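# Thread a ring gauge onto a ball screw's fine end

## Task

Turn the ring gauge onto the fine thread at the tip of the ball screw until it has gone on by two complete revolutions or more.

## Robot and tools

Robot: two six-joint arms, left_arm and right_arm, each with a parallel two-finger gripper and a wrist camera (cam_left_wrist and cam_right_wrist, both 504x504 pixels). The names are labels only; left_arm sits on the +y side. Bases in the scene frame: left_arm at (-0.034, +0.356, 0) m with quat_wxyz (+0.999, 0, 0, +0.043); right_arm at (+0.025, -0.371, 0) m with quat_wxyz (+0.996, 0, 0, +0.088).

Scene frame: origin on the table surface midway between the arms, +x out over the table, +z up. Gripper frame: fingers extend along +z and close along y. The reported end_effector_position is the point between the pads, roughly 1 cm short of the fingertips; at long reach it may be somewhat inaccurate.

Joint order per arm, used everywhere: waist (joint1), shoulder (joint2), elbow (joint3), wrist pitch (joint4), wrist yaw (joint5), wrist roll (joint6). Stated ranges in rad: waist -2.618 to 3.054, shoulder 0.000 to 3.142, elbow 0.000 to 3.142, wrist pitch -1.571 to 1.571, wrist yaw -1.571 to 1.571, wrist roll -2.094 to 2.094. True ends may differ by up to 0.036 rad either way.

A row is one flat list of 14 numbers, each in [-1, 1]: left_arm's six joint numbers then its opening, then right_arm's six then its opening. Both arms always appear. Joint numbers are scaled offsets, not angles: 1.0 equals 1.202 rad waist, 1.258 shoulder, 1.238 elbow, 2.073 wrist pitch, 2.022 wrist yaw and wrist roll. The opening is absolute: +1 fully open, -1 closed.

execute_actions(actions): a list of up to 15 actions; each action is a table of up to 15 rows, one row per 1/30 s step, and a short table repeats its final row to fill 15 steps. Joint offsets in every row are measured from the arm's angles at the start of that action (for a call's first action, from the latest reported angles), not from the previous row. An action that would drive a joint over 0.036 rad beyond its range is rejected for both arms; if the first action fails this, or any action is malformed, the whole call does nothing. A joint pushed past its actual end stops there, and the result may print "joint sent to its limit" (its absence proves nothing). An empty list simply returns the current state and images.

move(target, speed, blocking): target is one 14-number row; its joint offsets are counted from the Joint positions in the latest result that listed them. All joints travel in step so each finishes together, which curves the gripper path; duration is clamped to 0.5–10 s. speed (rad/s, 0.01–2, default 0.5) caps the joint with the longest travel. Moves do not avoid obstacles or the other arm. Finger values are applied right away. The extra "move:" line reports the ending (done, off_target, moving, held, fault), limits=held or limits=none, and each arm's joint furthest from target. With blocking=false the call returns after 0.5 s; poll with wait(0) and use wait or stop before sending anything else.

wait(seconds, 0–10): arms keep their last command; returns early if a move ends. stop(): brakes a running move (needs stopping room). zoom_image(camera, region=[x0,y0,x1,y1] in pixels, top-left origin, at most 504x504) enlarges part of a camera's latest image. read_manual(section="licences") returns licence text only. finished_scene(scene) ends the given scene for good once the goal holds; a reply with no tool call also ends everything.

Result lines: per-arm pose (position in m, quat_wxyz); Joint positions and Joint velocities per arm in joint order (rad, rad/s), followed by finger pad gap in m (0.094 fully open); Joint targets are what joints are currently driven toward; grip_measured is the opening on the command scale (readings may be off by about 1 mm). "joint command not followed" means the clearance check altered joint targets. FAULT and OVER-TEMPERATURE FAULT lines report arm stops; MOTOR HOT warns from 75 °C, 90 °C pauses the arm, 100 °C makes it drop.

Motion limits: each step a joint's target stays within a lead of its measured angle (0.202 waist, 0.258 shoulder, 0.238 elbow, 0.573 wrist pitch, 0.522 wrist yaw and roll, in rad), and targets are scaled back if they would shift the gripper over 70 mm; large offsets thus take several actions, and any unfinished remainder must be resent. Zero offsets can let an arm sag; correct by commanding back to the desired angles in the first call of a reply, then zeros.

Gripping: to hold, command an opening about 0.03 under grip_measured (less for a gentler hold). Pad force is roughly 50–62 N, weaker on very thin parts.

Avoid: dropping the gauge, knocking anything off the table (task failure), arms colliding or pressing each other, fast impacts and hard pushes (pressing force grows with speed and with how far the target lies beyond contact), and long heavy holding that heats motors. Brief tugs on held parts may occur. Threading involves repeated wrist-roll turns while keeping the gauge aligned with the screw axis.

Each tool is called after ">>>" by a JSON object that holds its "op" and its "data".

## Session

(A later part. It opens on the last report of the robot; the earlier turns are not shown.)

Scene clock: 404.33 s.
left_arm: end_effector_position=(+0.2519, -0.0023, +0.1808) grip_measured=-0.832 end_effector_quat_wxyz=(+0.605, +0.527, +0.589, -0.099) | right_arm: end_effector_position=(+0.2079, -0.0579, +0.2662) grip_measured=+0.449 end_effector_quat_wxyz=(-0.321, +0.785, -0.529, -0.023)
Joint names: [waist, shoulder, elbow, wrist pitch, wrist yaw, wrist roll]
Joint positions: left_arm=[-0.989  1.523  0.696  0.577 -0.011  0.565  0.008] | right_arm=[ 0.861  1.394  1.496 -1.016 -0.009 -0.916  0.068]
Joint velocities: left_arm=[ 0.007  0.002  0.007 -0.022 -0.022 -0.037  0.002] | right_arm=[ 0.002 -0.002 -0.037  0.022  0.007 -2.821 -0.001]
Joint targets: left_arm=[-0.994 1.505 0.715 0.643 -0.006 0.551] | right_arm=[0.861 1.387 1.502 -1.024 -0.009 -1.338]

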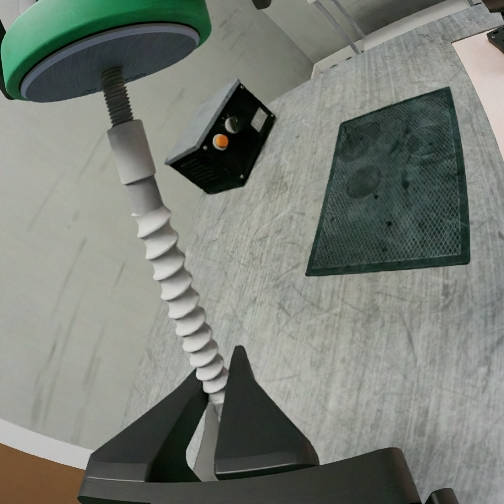

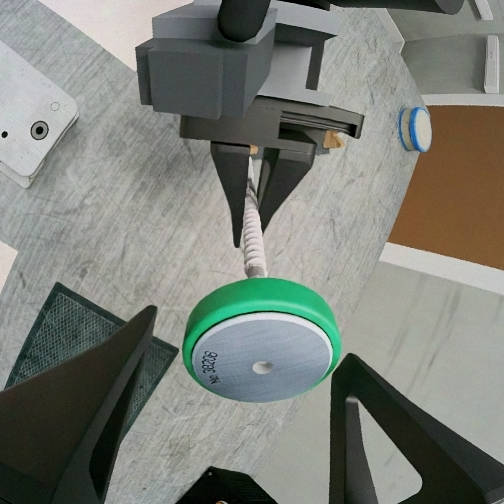

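>>> {"op": "execute_actions", "data": {"actions": [[[-0.004,-0.015,0.015,0.032,0.002,-0.005,-0.865, 0,-0.006,0.005,0.006,0,-0.566,0.4]]]}}

Scene clock: 407.73 s.
left_arm: end_effector_position=(+0.2519, -0.0023, +0.1808) grip_measured=-0.832 end_effector_quat_wxyz=(+0.605, +0.527, +0.589, -0.099) | right_arm: end_effector_position=(+0.2086, -0.0567, +0.2672) grip_measured=+0.401 end_effector_quat_wxyz=(-0.289, +0.945, -0.037, +0.151)
Joint names: [waist, shoulder, elbow, wrist pitch, wrist yaw, wrist roll]
Joint positions: left_arm=[-0.989  1.523  0.696  0.577 -0.011  0.565  0.008] | right_arm=[ 0.861  1.394  1.496 -1.009 -0.009 -2.023  0.066]
Joint velocities: left_arm=[-0.002 -0.012 -0.012 -0.051 -0.037 -0.066 -0.   ] | right_arm=[-0.007 -0.002  0.012  0.066 -0.037 -0.198  0.001]
Joint targets: left_arm=[-0.994 1.505 0.715 0.643 -0.006 0.555] | right_arm=[0.861 1.387 1.502 -1.004 -0.009 -2.060]

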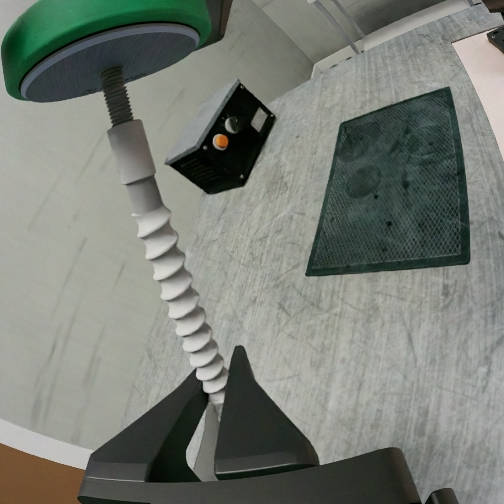

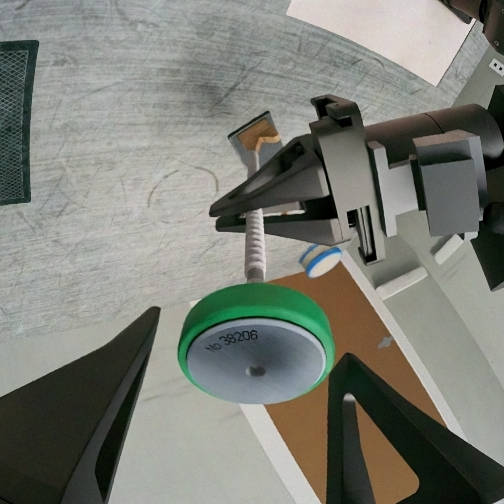

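Well centred. Stroke 2.

>>> {"op": "execute_actions", "data": {"actions": [[[-0.004,-0.015,0.015,0.034,0.002,-0.007,-0.865, 0,-0.003,0.003,-0.004,0,-0.015,0.03]],[[-0.004,-0.015,0.015,0.04,0.002,-0.009,-0.865, 0,0.008,0.003,0.002,0,0.06,0.03]],[[-0.004,-0.015,0.015,0.04,0.002,-0.009,-0.865, 0,0.008,0.003,0.002,0,0.5,0.03]],[[-0.004,-0.015,0.015,0.04,0.002,-0.009,-0.865, 0,0.008,0.003,0.002,0,0.52,0.03]],[[-0.004,-0.015,0.015,0.04,0.002,-0.009,-0.865, 0,0.008,0.003,0.002,0,0.52,0.03]],[[-0.004,-0.015,0.015,0.04,0.002,-0.009,-0.865, 0,0.008,0.003,0.002,0,0.5,0.03]]]}}

>>> {"op": "zoom_image", "data": {"camera": "cam_left_wrist", "region": [60,30,160,130]}}

Scene clock: 415.43 s.
left_arm: end_effector_position=(+0.2516, -0.0026, +0.1814) grip_measured=-0.832 end_effector_quat_wxyz=(+0.607, +0.532, +0.583, -0.094) | right_arm: end_effector_position=(+0.2069, -0.0565, +0.2667) grip_measured=+0.063 end_effector_quat_wxyz=(+0.031, +0.379, +0.867, +0.323)
Joint names: [waist, shoulder, elbow, wrist pitch, wrist yaw, wrist roll]
Joint positions: left_arm=[-0.989  1.523  0.696  0.579 -0.008  0.585  0.008] | right_arm=[ 0.861  1.394  1.496 -1.013 -0.017  1.866  0.05 ]
Joint velocities: left_arm=[-0.002 -0.002 -0.007  0.022 -0.037 -0.037  0.001] | right_arm=[ 0.002  0.012 -0.007  0.007  0.007  0.447  0.001]
Joint targets: left_arm=[-0.994 1.505 0.715 0.661 -0.004 0.566] | right_arm=[0.861 1.405 1.500 -1.009 -0.017 1.933]

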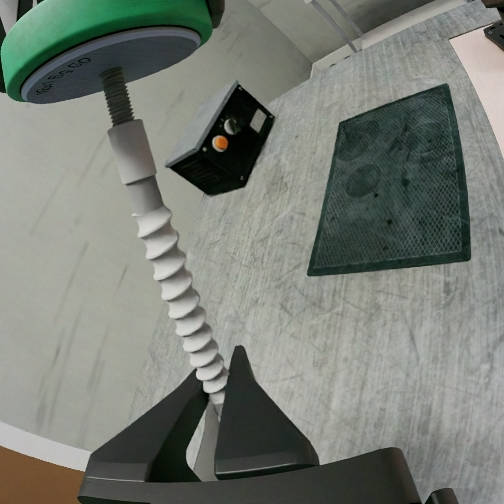

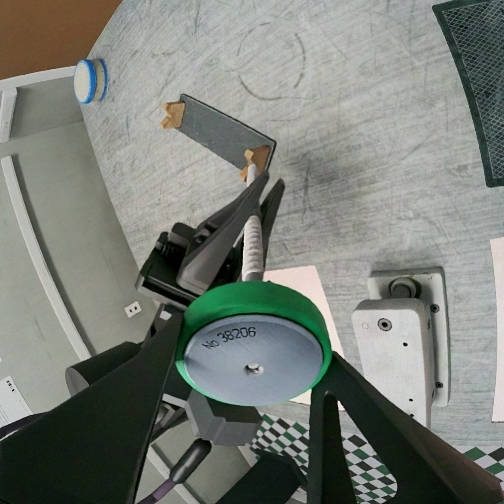

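Region (60, 30, 160, 130) of cam_left_wrist's 504x504 image, scaled by 5.040, with more detail than that image has.

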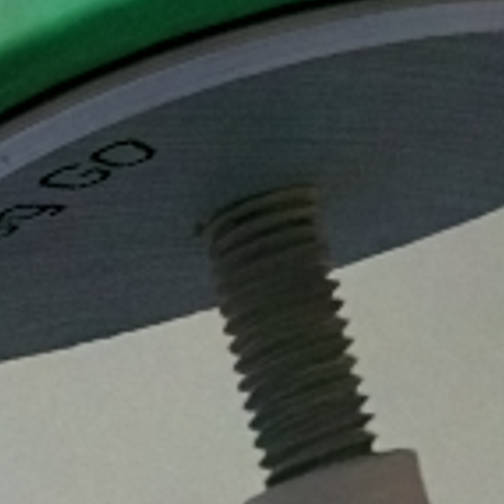

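>>> {"op": "execute_actions", "data": {"actions": [[[-0.004,-0.015,0.015,0.04,0.002,-0.009,-0.865, 0,0.008,0.003,0.002,0,0.1,0.03]],[[-0.004,-0.015,0.015,0.032,0.002,-0.007,-0.865, 0,-0.006,0.005,0,0,0,0.03],[-0.004,-0.015,0.015,0.032,0.002,-0.007,-0.865, 0,-0.006,0.005,0,0,0,0.4]],[[-0.004,-0.015,0.015,0.032,0.002,-0.022,-0.865, 0,-0.006,0.005,0.003,0.007,-1,0.4]],[[-0.004,-0.015,0.015,0.032,0.002,-0.007,-0.865, 0,-0.006,0.005,0,0,-1,0.4]],[[-0.004,-0.015,0.015,0.032,0.002,-0.005,-0.865, 0,-0.006,0.005,0,0,-0.56,0.4]]]}}

Scene clock: 421.70 s.
left_arm: end_effector_position=(+0.2516, -0.0026, +0.1815) grip_measured=-0.832 end_effector_quat_wxyz=(+0.606, +0.526, +0.588, -0.100) | right_arm: end_effector_position=(+0.2074, -0.0566, +0.2668) grip_measured=+0.399 end_effector_quat_wxyz=(-0.293, +0.944, -0.066, +0.138)
Joint names: [waist, shoulder, elbow, wrist pitch, wrist yaw, wrist roll]
Joint positions: left_arm=[-0.989  1.523  0.696  0.579 -0.008  0.565  0.008] | right_arm=[ 0.861  1.394  1.496 -1.012 -0.015 -1.961  0.066]
Joint velocities: left_arm=[-0.017  0.012 -0.002  0.007 -0.037  0.007  0.   ] | right_arm=[ 0.007 -0.002  0.027 -0.037 -0.037 -0.462  0.   ]
Joint targets: left_arm=[-0.994 1.505 0.715 0.646 -0.004 0.555] | right_arm=[0.861 1.387 1.502 -1.012 -0.015 -2.039]

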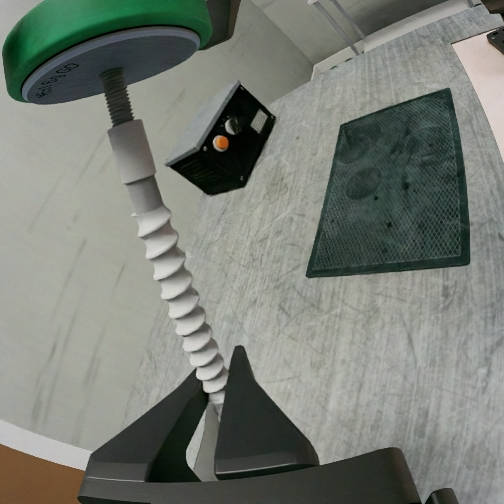

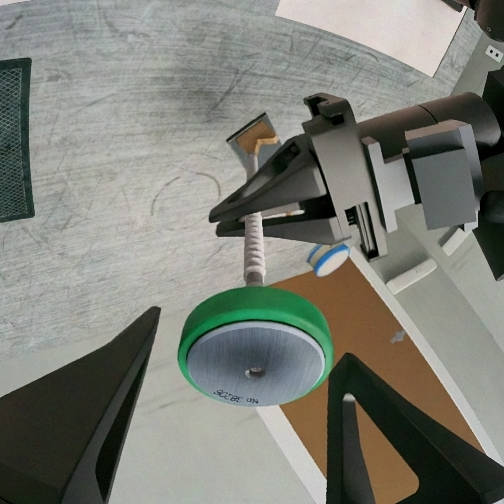

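>>> {"op": "execute_actions", "data": {"actions": [[[-0.004,-0.015,0.015,0.034,0.002,-0.007,-0.865, 0,-0.003,0.003,-0.002,0.003,-0.05,0.03]],[[-0.004,-0.015,0.015,0.04,0.002,-0.009,-0.865, 0,0.008,0.003,0.002,0,0.06,0.03]],[[-0.004,-0.015,0.015,0.04,0.002,-0.009,-0.865, 0,0.008,0.003,0.002,0,0.55,0.03]],[[-0.004,-0.015,0.015,0.04,0.002,-0.009,-0.865, 0,0.008,0.003,0.002,0,0.55,0.03]],[[-0.004,-0.015,0.015,0.04,0.002,-0.009,-0.865, 0,0.008,0.003,0.002,0,0.55,0.03]],[[-0.004,-0.015,0.015,0.04,0.002,-0.009,-0.865, 0,0.008,0.003,0.002,0,0.45,0.03]]]}}

>>> {"op": "zoom_image", "data": {"camera": "cam_left_wrist", "region": [60,30,160,130]}}

Scene clock: 428.23 s.
left_arm: end_effector_position=(+0.2511, -0.0032, +0.1819) grip_measured=-0.832 end_effector_quat_wxyz=(+0.607, +0.533, +0.581, -0.095) | right_arm: end_effector_position=(+0.2074, -0.0571, +0.2665) grip_measured=+0.064 end_effector_quat_wxyz=(+0.015, +0.425, +0.845, +0.323)
Joint names: [waist, shoulder, elbow, wrist pitch, wrist yaw, wrist roll]
Joint positions: left_arm=[-0.989  1.523  0.696  0.581 -0.004  0.586  0.008] | right_arm=[ 0.861  1.394  1.496 -1.014 -0.014  1.973  0.05 ]
Joint velocities: left_arm=[ 0.012 -0.022  0.017 -0.022  0.007 -0.007  0.001] | right_arm=[ 0.007 -0.007 -0.017  0.022  0.051  0.315 -0.   ]
Joint targets: left_arm=[-0.994 1.505 0.715 0.663 0.000 0.568] | right_arm=[0.861 1.405 1.500 -1.006 -0.015 2.028]

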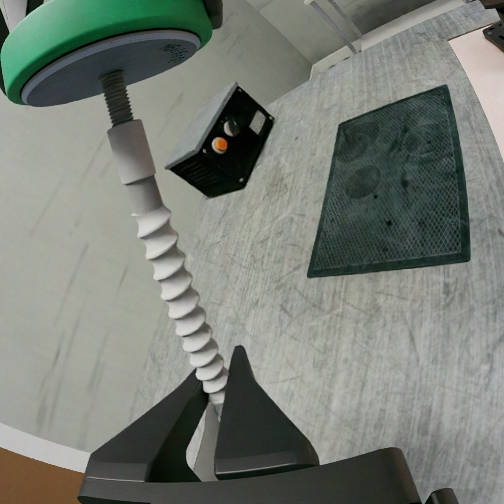

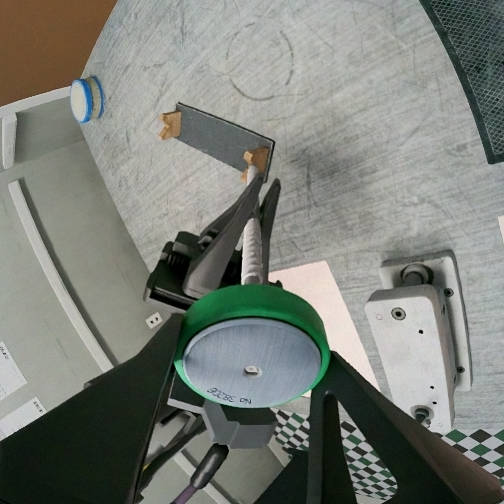

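Region (60, 30, 160, 130) of cam_left_wrist's 504x504 image, scaled by 5.040, with more detail than that image has.

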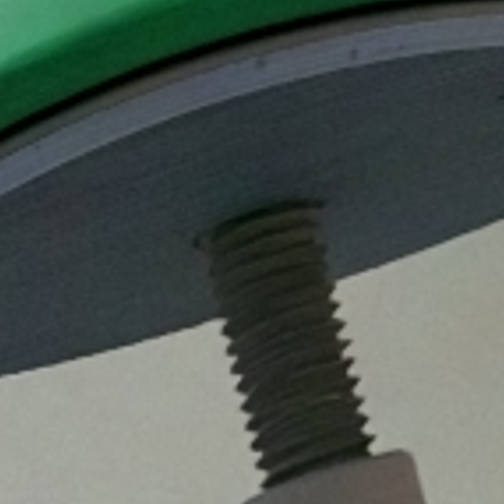

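>>> {"op": "execute_actions", "data": {"actions": [[[-0.004,-0.015,0.015,0.032,0.001,-0.007,-0.865, 0,-0.006,0.005,0,0,0.03,0.03],[-0.004,-0.015,0.015,0.032,0.001,-0.007,-0.865, 0,-0.006,0.005,0,0,0.03,0.4]],[[-0.004,-0.015,0.015,0.032,0.001,-0.022,-0.865, 0,-0.006,0.005,0.003,0.003,-1,0.4]],[[-0.004,-0.015,0.015,0.032,0.001,-0.007,-0.865, 0,-0.006,0.005,0,0,-1,0.4]],[[-0.004,-0.015,0.015,0.032,0.001,-0.005,-0.865, 0,-0.006,0.005,0,0,-0.56,0.4]]]}}

Scene clock: 433.70 s.
left_arm: end_effector_position=(+0.2511, -0.0032, +0.1819) grip_measured=-0.832 end_effector_quat_wxyz=(+0.606, +0.528, +0.586, -0.101) | right_arm: end_effector_position=(+0.2074, -0.0571, +0.2665) grip_measured=+0.399 end_effector_quat_wxyz=(-0.290, +0.945, -0.054, +0.142)
Joint names: [waist, shoulder, elbow, wrist pitch, wrist yaw, wrist roll]
Joint positions: left_arm=[-0.989  1.523  0.696  0.581 -0.004  0.567  0.008] | right_arm=[ 0.861  1.394  1.496 -1.014 -0.014 -1.986  0.066]
Joint velocities: left_arm=[-0.012 -0.017  0.017  0.007 -0.037  0.022  0.001] | right_arm=[-0.002 -0.027  0.017  0.051  0.066 -0.432 -0.001]
Joint targets: left_arm=[-0.994 1.505 0.715 0.647 -0.002 0.556] | right_arm=[0.861 1.387 1.502 -1.014 -0.014 -2.064]

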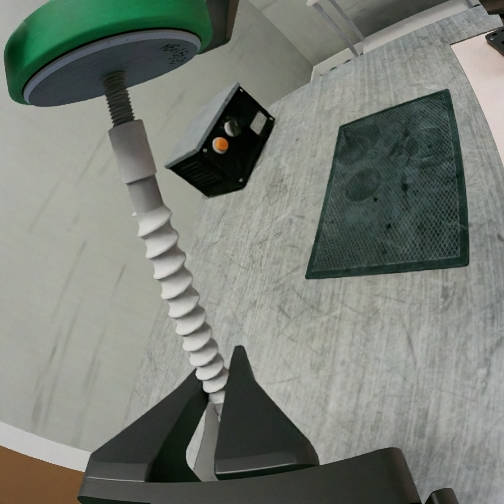

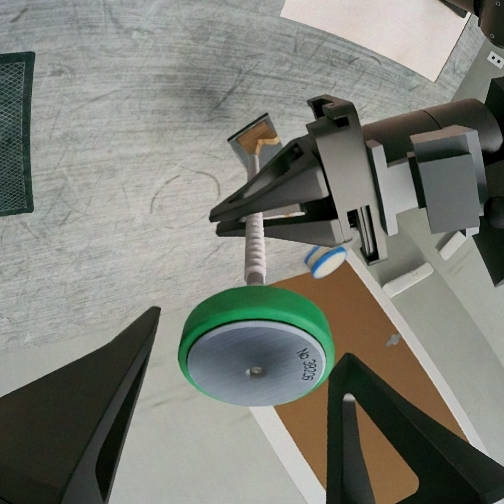

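>>> {"op": "execute_actions", "data": {"actions": [[[-0.004,-0.015,0.015,0.034,0.001,-0.007,-0.865, 0,-0.003,0.003,0,0,-0.04,0.03]],[[-0.004,-0.015,0.015,0.04,0.001,-0.009,-0.865, 0,0.008,0.003,0.002,0,0.06,0.03]],[[-0.004,-0.015,0.015,0.04,0.001,-0.009,-0.865, 0,0.008,0.003,0.002,0,0.55,0.03]],[[-0.004,-0.015,0.015,0.04,0.001,-0.009,-0.865, 0,0.008,0.003,0.002,0,0.55,0.03]],[[-0.004,-0.015,0.015,0.04,0.001,-0.009,-0.865, 0,0.008,0.003,0.002,0,0.55,0.03]],[[-0.004,-0.015,0.015,0.04,0.001,-0.009,-0.865, 0,0.008,0.003,0.002,0,0.47,0.03]]]}}

>>> {"op": "zoom_image", "data": {"camera": "cam_left_wrist", "region": [60,30,160,130]}}

Scene clock: 440.13 s.
left_arm: end_effector_position=(+0.2507, -0.0037, +0.1826) grip_measured=-0.832 end_effector_quat_wxyz=(+0.608, +0.534, +0.580, -0.097) | right_arm: end_effector_position=(+0.2069, -0.0565, +0.2667) grip_measured=+0.064 end_effector_quat_wxyz=(+0.008, +0.438, +0.838, +0.324)
Joint names: [waist, shoulder, elbow, wrist pitch, wrist yaw, wrist roll]
Joint positions: left_arm=[-0.989  1.523  0.696  0.584 -0.001  0.586  0.008] | right_arm=[ 0.861  1.394  1.496 -1.013 -0.018  2.005  0.05 ]
Joint velocities: left_arm=[-0.002  0.007 -0.007 -0.022 -0.066 -0.022 -0.   ] | right_arm=[-0.002 -0.007 -0.012 -0.066  0.022  0.344 -0.001]
Joint targets: left_arm=[-0.994 1.505 0.715 0.665 0.001 0.568] | right_arm=[0.861 1.405 1.500 -1.007 -0.019 2.064]

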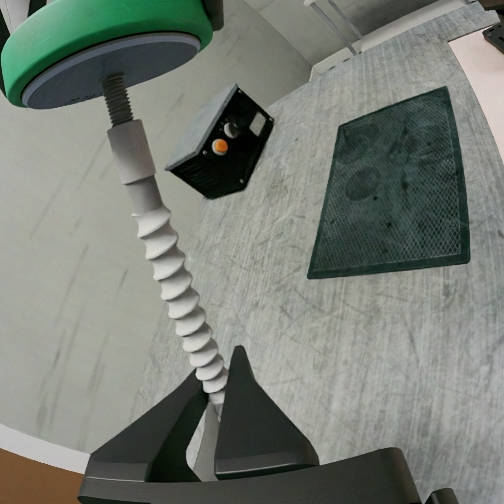

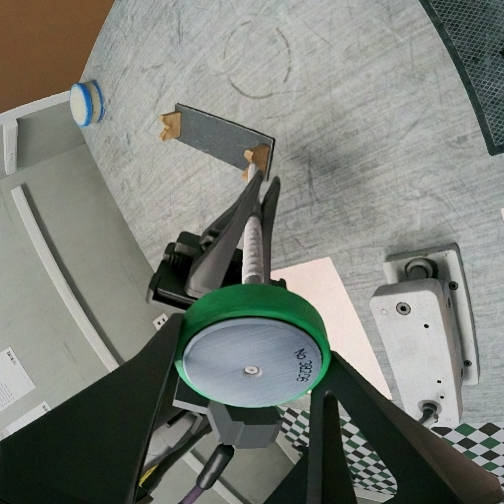

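Region (60, 30, 160, 130) of cam_left_wrist's 504x504 image, scaled by 5.040, with more detail than that image has.

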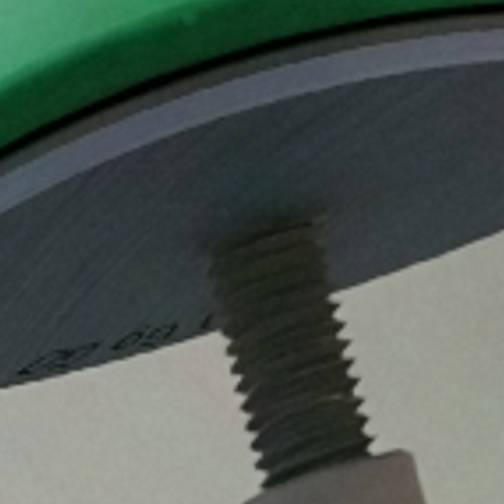

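>>> {"op": "execute_actions", "data": {"actions": [[[-0.004,-0.015,0.015,0.032,0,-0.007,-0.865, 0,-0.006,0.005,0,0,0.02,0.03],[-0.004,-0.015,0.015,0.032,0,-0.007,-0.865, 0,-0.006,0.005,0,0,0.02,0.4]],[[-0.004,-0.015,0.015,0.032,0,-0.022,-0.865, 0,-0.006,0.005,0.003,0.005,-1,0.4]],[[-0.004,-0.015,0.015,0.032,0,-0.007,-0.865, 0,-0.006,0.005,0,0,-0.8,0.4]],[[-0.004,-0.015,0.015,0.034,0,-0.007,-0.865, 0,-0.003,0.003,0,0,-0.05,0.2]],[[-0.004,-0.015,0.015,0.036,0,-0.007,-0.865, 0,0.003,0.003,0,0,0,0.03]],[[-0.004,-0.015,0.015,0.04,0,-0.009,-0.865, 0,0.008,0.003,0.002,0,0.55,0.03]],[[-0.004,-0.015,0.015,0.04,0,-0.009,-0.865, 0,0.008,0.003,0.002,0,0.55,0.03]],[[-0.004,-0.015,0.015,0.04,0,-0.009,-0.865, 0,0.008,0.003,0.002,0,0.4,0.03]],[[-0.004,-0.015,0.015,0.032,0,-0.007,-0.865, 0,-0.006,0.005,0,0,0.02,0.03],[-0.004,-0.015,0.015,0.032,0,-0.007,-0.865, 0,-0.006,0.005,0,0,0.02,0.5]]]}}

>>> {"op": "zoom_image", "data": {"camera": "cam_left_wrist", "region": [60,30,160,130]}}

Scene clock: 450.70 s.
left_arm: end_effector_position=(+0.2507, -0.0036, +0.1823) grip_measured=-0.832 end_effector_quat_wxyz=(+0.608, +0.534, +0.580, -0.096) | right_arm: end_effector_position=(+0.2062, -0.0563, +0.2656) grip_measured=+0.499 end_effector_quat_wxyz=(+0.016, +0.411, +0.853, +0.321)
Joint names: [waist, shoulder, elbow, wrist pitch, wrist yaw, wrist roll]
Joint positions: left_arm=[-0.99   1.523  0.696  0.583 -0.003  0.587  0.008] | right_arm=[ 0.861  1.397  1.496 -1.015 -0.022  1.942  0.07 ]
Joint velocities: left_arm=[-0.012 -0.007  0.002 -0.066 -0.022 -0.037  0.001] | right_arm=[-0.017 -0.002 -0.012 -0.051 -0.066  0.022  0.   ]
Joint targets: left_arm=[-0.995 1.505 0.715 0.650 -0.003 0.570] | right_arm=[0.861 1.389 1.502 -1.015 -0.021 1.950]

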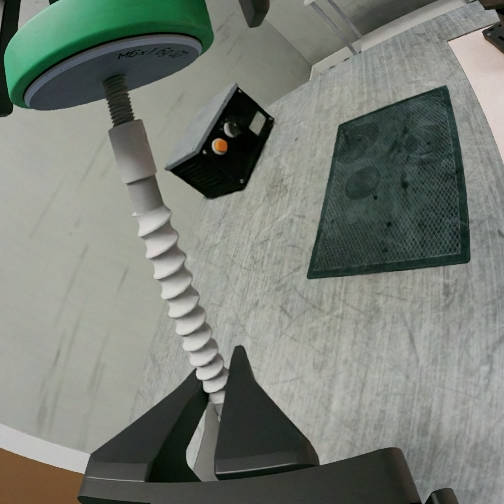

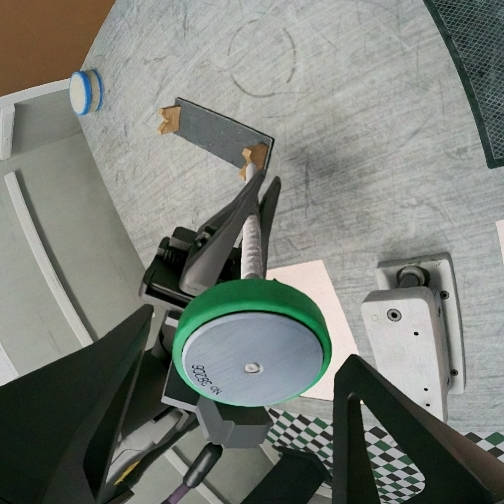

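Region (60, 30, 160, 130) of cam_left_wrist's 504x504 image, scaled by 5.040, with more detail than that image has.

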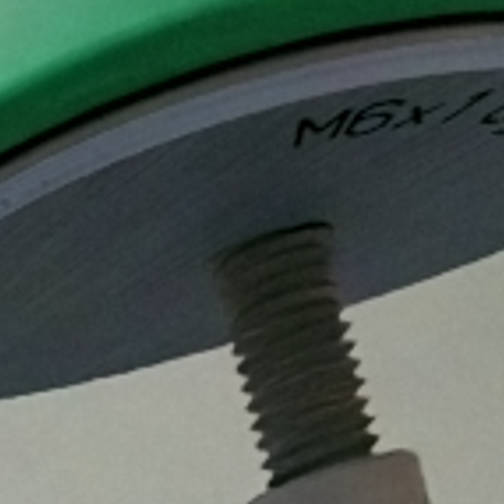

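About three turns on.

>>> {"op": "finished_scene", "data": {"scene": 1}}

The scene is finished: the task was done.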